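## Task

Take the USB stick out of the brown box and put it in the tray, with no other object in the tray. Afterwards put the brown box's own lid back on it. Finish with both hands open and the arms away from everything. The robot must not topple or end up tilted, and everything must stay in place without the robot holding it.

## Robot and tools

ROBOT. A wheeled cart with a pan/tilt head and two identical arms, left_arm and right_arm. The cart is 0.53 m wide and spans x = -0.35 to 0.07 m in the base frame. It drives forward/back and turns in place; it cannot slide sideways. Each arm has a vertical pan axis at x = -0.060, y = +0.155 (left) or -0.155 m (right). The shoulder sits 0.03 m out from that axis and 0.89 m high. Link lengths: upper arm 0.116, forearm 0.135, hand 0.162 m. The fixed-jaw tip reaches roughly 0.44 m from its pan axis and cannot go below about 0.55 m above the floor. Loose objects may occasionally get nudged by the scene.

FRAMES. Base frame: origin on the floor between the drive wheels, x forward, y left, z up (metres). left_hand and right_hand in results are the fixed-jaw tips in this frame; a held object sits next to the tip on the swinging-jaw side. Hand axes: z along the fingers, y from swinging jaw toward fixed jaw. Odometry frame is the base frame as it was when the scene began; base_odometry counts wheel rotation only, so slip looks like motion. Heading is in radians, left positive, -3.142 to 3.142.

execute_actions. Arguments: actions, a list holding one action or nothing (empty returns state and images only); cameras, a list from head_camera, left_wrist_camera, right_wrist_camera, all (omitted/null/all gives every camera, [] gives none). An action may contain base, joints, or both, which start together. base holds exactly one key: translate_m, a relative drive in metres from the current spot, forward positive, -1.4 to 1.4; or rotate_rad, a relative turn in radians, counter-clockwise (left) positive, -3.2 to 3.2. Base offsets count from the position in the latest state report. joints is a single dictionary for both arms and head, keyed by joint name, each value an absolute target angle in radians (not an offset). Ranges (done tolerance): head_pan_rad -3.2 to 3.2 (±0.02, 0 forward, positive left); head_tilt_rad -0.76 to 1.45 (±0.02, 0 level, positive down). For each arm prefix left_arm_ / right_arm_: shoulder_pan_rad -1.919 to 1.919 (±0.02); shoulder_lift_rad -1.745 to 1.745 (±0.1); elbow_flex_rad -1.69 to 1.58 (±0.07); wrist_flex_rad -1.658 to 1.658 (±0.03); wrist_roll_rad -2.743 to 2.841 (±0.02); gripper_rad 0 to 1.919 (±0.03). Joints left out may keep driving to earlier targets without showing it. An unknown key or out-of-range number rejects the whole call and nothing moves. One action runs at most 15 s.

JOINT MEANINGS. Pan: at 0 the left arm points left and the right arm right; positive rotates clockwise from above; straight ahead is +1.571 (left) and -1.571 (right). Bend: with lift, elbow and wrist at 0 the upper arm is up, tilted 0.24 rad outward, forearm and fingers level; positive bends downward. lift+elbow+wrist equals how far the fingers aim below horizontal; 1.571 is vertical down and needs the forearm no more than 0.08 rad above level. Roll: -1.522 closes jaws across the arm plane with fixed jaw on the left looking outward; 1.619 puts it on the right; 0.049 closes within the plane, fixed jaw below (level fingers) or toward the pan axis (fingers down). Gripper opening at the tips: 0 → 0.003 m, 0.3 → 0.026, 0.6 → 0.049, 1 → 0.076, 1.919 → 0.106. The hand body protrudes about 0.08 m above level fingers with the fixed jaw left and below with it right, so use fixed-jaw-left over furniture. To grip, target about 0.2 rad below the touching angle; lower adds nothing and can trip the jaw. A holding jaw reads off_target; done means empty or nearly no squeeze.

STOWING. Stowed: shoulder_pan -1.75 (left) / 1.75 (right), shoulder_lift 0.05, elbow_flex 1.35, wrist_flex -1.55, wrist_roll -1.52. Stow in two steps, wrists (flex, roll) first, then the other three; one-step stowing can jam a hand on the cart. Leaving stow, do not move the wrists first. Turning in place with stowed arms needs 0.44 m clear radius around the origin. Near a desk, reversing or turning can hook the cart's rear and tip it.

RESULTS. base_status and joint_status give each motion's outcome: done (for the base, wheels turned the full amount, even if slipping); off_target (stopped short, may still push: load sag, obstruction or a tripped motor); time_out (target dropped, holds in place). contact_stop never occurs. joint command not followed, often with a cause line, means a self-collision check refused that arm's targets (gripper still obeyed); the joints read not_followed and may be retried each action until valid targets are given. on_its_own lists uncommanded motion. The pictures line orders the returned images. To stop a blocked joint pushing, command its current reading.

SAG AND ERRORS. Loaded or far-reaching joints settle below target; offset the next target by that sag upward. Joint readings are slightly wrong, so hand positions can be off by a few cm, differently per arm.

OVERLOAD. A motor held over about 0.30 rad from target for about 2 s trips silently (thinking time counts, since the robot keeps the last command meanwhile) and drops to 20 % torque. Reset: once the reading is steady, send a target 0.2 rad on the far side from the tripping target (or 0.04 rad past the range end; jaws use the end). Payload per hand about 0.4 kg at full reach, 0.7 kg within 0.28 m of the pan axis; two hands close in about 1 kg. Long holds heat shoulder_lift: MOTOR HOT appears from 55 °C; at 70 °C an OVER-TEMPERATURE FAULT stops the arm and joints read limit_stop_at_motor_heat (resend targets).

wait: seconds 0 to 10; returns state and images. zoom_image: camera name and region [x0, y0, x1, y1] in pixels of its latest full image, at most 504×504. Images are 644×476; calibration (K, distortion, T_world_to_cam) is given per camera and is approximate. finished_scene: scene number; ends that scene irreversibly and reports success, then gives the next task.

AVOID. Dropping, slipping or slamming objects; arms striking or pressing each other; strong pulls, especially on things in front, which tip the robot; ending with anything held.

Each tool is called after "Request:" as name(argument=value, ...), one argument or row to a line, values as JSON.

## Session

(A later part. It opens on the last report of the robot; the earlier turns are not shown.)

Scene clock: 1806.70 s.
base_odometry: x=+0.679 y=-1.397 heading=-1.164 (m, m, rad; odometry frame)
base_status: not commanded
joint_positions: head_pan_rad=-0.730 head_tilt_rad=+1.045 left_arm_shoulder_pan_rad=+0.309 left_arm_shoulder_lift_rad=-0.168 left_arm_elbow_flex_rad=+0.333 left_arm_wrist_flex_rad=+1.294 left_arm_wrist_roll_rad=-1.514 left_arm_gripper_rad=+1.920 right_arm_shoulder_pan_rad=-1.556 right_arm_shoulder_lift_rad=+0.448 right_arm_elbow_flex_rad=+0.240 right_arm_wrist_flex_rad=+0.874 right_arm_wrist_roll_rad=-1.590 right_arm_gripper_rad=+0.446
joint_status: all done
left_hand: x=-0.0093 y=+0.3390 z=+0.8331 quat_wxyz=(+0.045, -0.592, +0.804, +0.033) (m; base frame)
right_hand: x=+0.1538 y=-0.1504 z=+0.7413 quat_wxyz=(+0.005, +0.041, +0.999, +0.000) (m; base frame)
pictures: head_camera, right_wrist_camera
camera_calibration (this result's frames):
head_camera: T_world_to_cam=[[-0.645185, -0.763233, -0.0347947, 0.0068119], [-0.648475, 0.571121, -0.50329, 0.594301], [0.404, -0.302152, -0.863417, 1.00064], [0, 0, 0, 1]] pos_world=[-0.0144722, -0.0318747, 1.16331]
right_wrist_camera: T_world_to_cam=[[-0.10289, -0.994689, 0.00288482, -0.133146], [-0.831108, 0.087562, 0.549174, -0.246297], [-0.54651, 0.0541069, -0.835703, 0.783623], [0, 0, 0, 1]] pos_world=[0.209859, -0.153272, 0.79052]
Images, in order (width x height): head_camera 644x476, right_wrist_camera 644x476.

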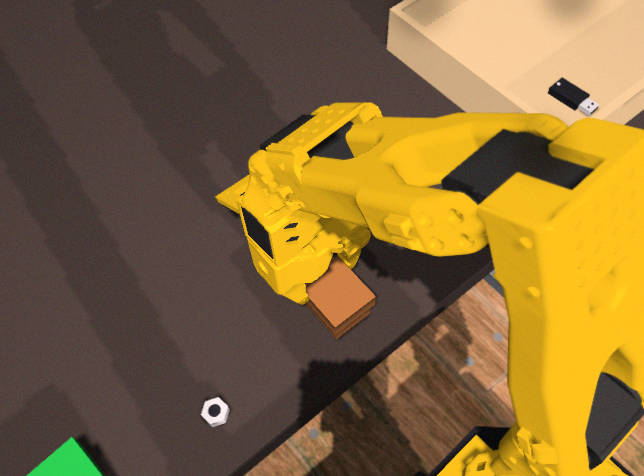

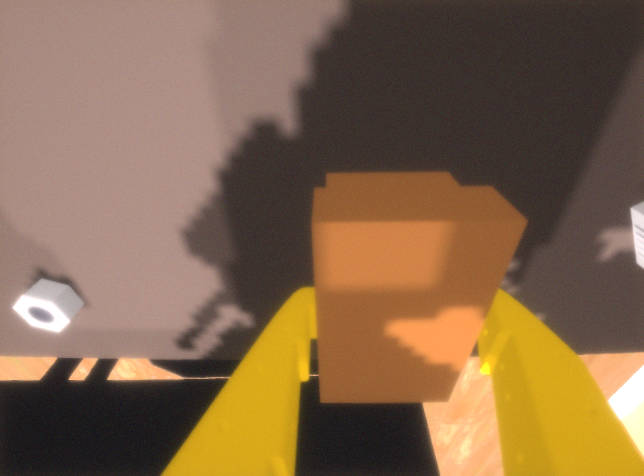

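Request:
execute_actions(
  actions=[
    {"joints": {"right_arm_shoulder_lift_rad": 0.4565, "right_arm_wrist_flex_rad": 0.8515}},
  ],
  cameras=["head_camera", "right_wrist_camera"],
)

Scene clock: 1812.10 s.
base_odometry: x=+0.679 y=-1.397 heading=-1.164 (m, m, rad; odometry frame)
base_status: not commanded
joint_positions: head_pan_rad=-0.730 head_tilt_rad=+1.045 left_arm_shoulder_pan_rad=+0.309 left_arm_shoulder_lift_rad=-0.168 left_arm_elbow_flex_rad=+0.333 left_arm_wrist_flex_rad=+1.294 left_arm_wrist_roll_rad=-1.514 left_arm_gripper_rad=+1.920 right_arm_shoulder_pan_rad=-1.556 right_arm_shoulder_lift_rad=+0.469 right_arm_elbow_flex_rad=+0.240 right_arm_wrist_flex_rad=+0.857 right_arm_wrist_roll_rad=-1.590 right_arm_gripper_rad=+0.446
joint_status: all done
left_hand: x=-0.0093 y=+0.3390 z=+0.8331 quat_wxyz=(+0.045, -0.592, +0.804, +0.033) (m; base frame)
right_hand: x=+0.1532 y=-0.1504 z=+0.7374 quat_wxyz=(+0.002, +0.041, +0.999, +0.000) (m; base frame)
pictures: head_camera, right_wrist_camera
camera_calibration (this result's frames):
head_camera: T_world_to_cam=[[-0.645185, -0.763233, -0.0347947, 0.00681191], [-0.648475, 0.571121, -0.50329, 0.594301], [0.404, -0.302152, -0.863417, 1.00064], [0, 0, 0, 1]] pos_world=[-0.0144722, -0.0318747, 1.16331]
right_wrist_camera: T_world_to_cam=[[-0.102876, -0.994689, 0.00329174, -0.133491], [-0.828572, 0.0875252, 0.552999, -0.247876], [-0.55035, 0.0541627, -0.833176, 0.778756], [0, 0, 0, 1]] pos_world=[0.209472, -0.153266, 0.786355]
Images, in order (width x height): head_camera 644x476, right_wrist_camera 644x476.

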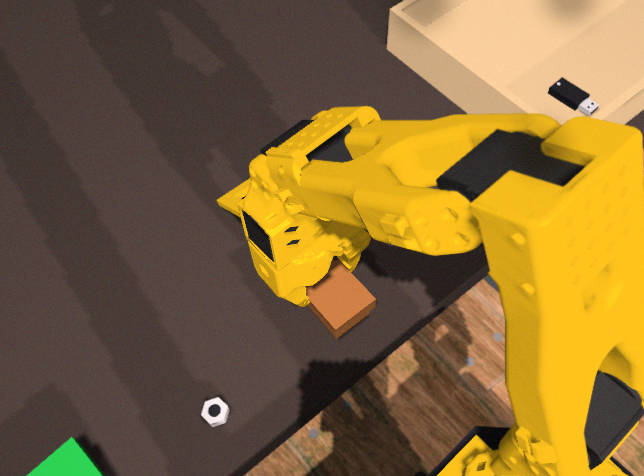

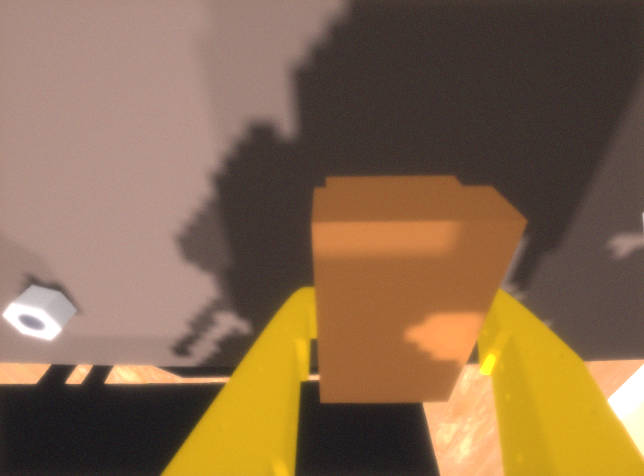

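Request:
execute_actions(
  actions=[
    {"joints": {"right_arm_shoulder_lift_rad": 0.465, "right_arm_wrist_flex_rad": 0.843, "right_arm_gripper_rad": 0.60}},
  ],
  cameras=["head_camera", "right_wrist_camera"],
)

Request:
zoom_image(
  camera="right_wrist_camera",
  region=[280, 150, 560, 420],
)

Scene clock: 1818.07 s.
base_odometry: x=+0.679 y=-1.397 heading=-1.164 (m, m, rad; odometry frame)
base_status: not commanded
joint_positions: head_pan_rad=-0.730 head_tilt_rad=+1.045 left_arm_shoulder_pan_rad=+0.309 left_arm_shoulder_lift_rad=-0.168 left_arm_elbow_flex_rad=+0.333 left_arm_wrist_flex_rad=+1.294 left_arm_wrist_roll_rad=-1.514 left_arm_gripper_rad=+1.920 right_arm_shoulder_pan_rad=-1.556 right_arm_shoulder_lift_rad=+0.477 right_arm_elbow_flex_rad=+0.238 right_arm_wrist_flex_rad=+0.848 right_arm_wrist_roll_rad=-1.590 right_arm_gripper_rad=+0.590
joint_status: all done
left_hand: x=-0.0093 y=+0.3390 z=+0.8331 quat_wxyz=(+0.045, -0.592, +0.804, +0.033) (m; base frame)
right_hand: x=+0.1538 y=-0.1504 z=+0.7361 quat_wxyz=(+0.004, +0.041, +0.999, +0.000) (m; base frame)
pictures: head_camera, right_wrist_camera
camera_calibration (this result's frames):
head_camera: T_world_to_cam=[[-0.645184, -0.763235, -0.0347948, 0.00681203], [-0.648477, 0.57112, -0.503289, 0.594299], [0.403999, -0.30215, -0.863418, 1.00064], [0, 0, 0, 1]] pos_world=[-0.0144721, -0.0318746, 1.16331]
right_wrist_camera: T_world_to_cam=[[-0.102885, -0.994689, 0.00302047, -0.133229], [-0.830265, 0.0875498, 0.55045, -0.24452], [-0.547791, 0.0541256, -0.834862, 0.778932], [0, 0, 0, 1]] pos_world=[0.209968, -0.153273, 0.7853]
Images, in order (width x height): head_camera 644x476, right_wrist_camera 644x476.

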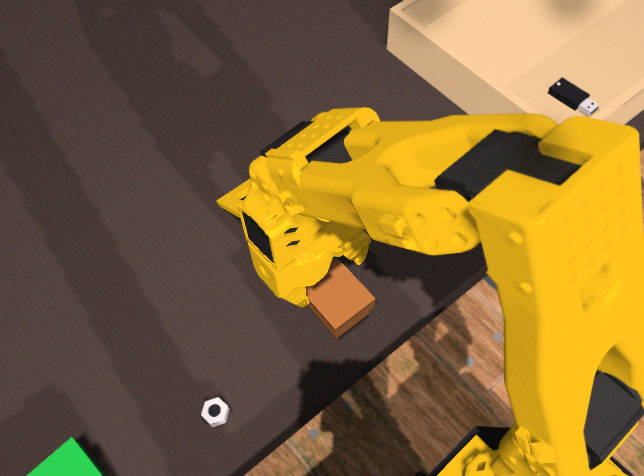

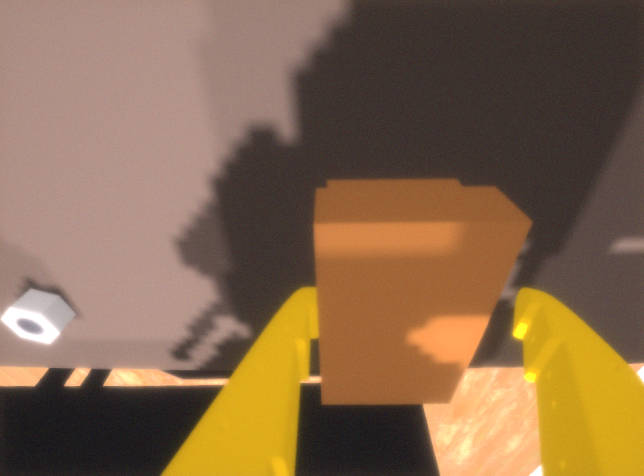

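Region (280, 150, 560, 420) of right_wrist_camera's 644x476 image, scaled by 1.800; it fills the top 486 rows of this view, and the rest is white.

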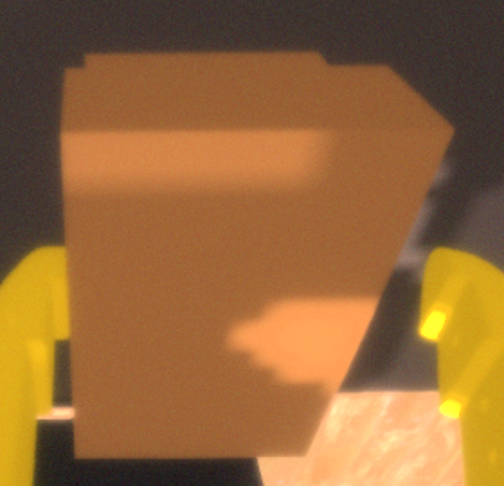

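Request:
execute_actions(
  actions=[
    {"base": {"translate_m": -0.25}, "joints": {"right_arm_shoulder_pan_rad": -1.578, "right_arm_shoulder_lift_rad": -0.3, "head_pan_rad": -0.45, "head_tilt_rad": 0.8}},
  ],
)

Scene clock: 1831.70 s.
base_odometry: x=+0.580 y=-1.167 heading=-1.164 (m, m, rad; odometry frame)
base_status: done
joint_positions: head_pan_rad=-0.460 head_tilt_rad=+0.814 left_arm_shoulder_pan_rad=+0.309 left_arm_shoulder_lift_rad=-0.168 left_arm_elbow_flex_rad=+0.333 left_arm_wrist_flex_rad=+1.294 left_arm_wrist_roll_rad=-1.514 left_arm_gripper_rad=+1.920 right_arm_shoulder_pan_rad=-1.572 right_arm_shoulder_lift_rad=-0.267 right_arm_elbow_flex_rad=+0.238 right_arm_wrist_flex_rad=+0.848 right_arm_wrist_roll_rad=-1.590 right_arm_gripper_rad=+0.591
joint_status: all done
left_hand: x=-0.0093 y=+0.3390 z=+0.8331 quat_wxyz=(+0.045, -0.592, +0.804, +0.033) (m; base frame)
right_hand: x=+0.2122 y=-0.1471 z=+0.9020 quat_wxyz=(+0.367, +0.031, +0.930, +0.013) (m; base frame)
pictures: head_camera, left_wrist_camera, right_wrist_camera
camera_calibration (this result's frames):
head_camera: T_world_to_cam=[[-0.411746, -0.910886, -0.0274332, 0.00931048], [-0.653773, 0.316227, -0.687446, 0.806015], [0.63486, -0.265118, -0.725717, 0.852994], [0, 0, 0, 1]] pos_world=[-0.0107474, -0.0202593, 1.17338]
left_wrist_camera: T_world_to_cam=[[0.967751, -0.251782, 0.00798837, 0.0820905], [-0.232904, -0.882209, 0.409223, -0.0183137], [-0.0959876, -0.397886, -0.9124, 0.960122], [0, 0, 0, 1]] pos_world=[0.00845128, 0.386532, 0.882853]
right_wrist_camera: T_world_to_cam=[[-0.0662972, -0.996132, -0.0576613, -0.0776558], [-0.984601, 0.0746794, -0.158066, 0.382292], [0.161761, 0.046294, -0.985744, 0.933586], [0, 0, 0, 1]] pos_world=[0.220239, -0.149124, 0.976226]
Images, in order (width x height): head_camera 644x476, left_wrist_camera 644x476, right_wrist_camera 644x476.

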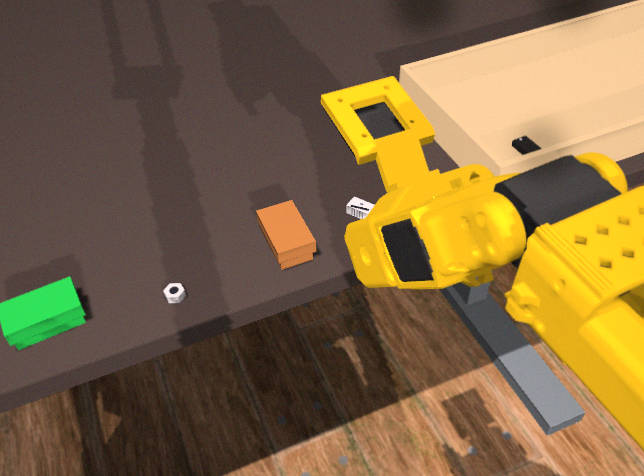

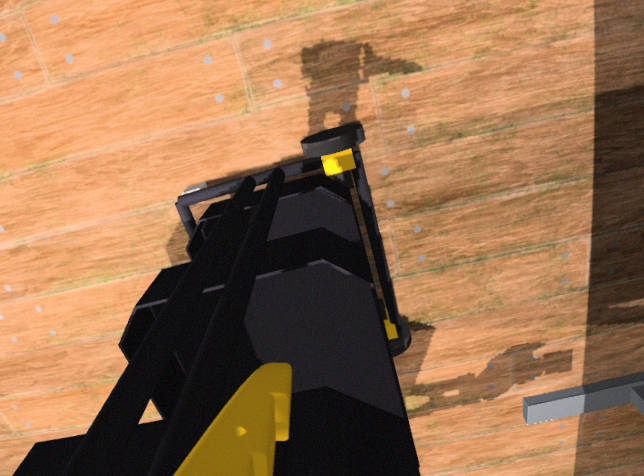

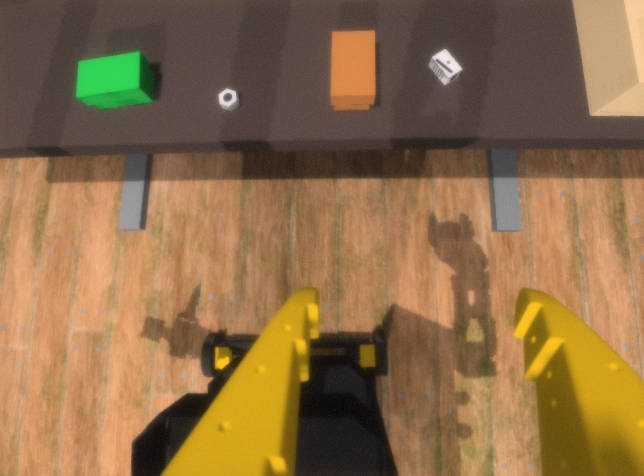

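Request:
zoom_image(
  camera="head_camera",
  region=[240, 185, 340, 285],
)

Request:
zoom_image(
  camera="head_camera",
  region=[390, 0, 644, 200],
)

Region (240, 185, 340, 285) of head_camera's 644x476 image, scaled by 5.040.

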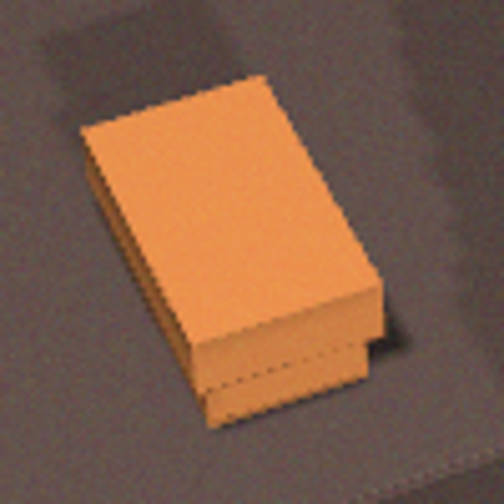

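Region (390, 0, 644, 200) of head_camera's 644x476 image, scaled by 1.984; it fills the top 397 rows of this view, and the rest is white.

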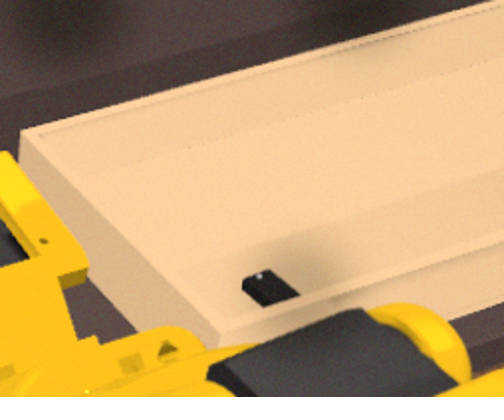

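Request:
finished_scene(
  scene=1,
)

The scene is finished: the task was done.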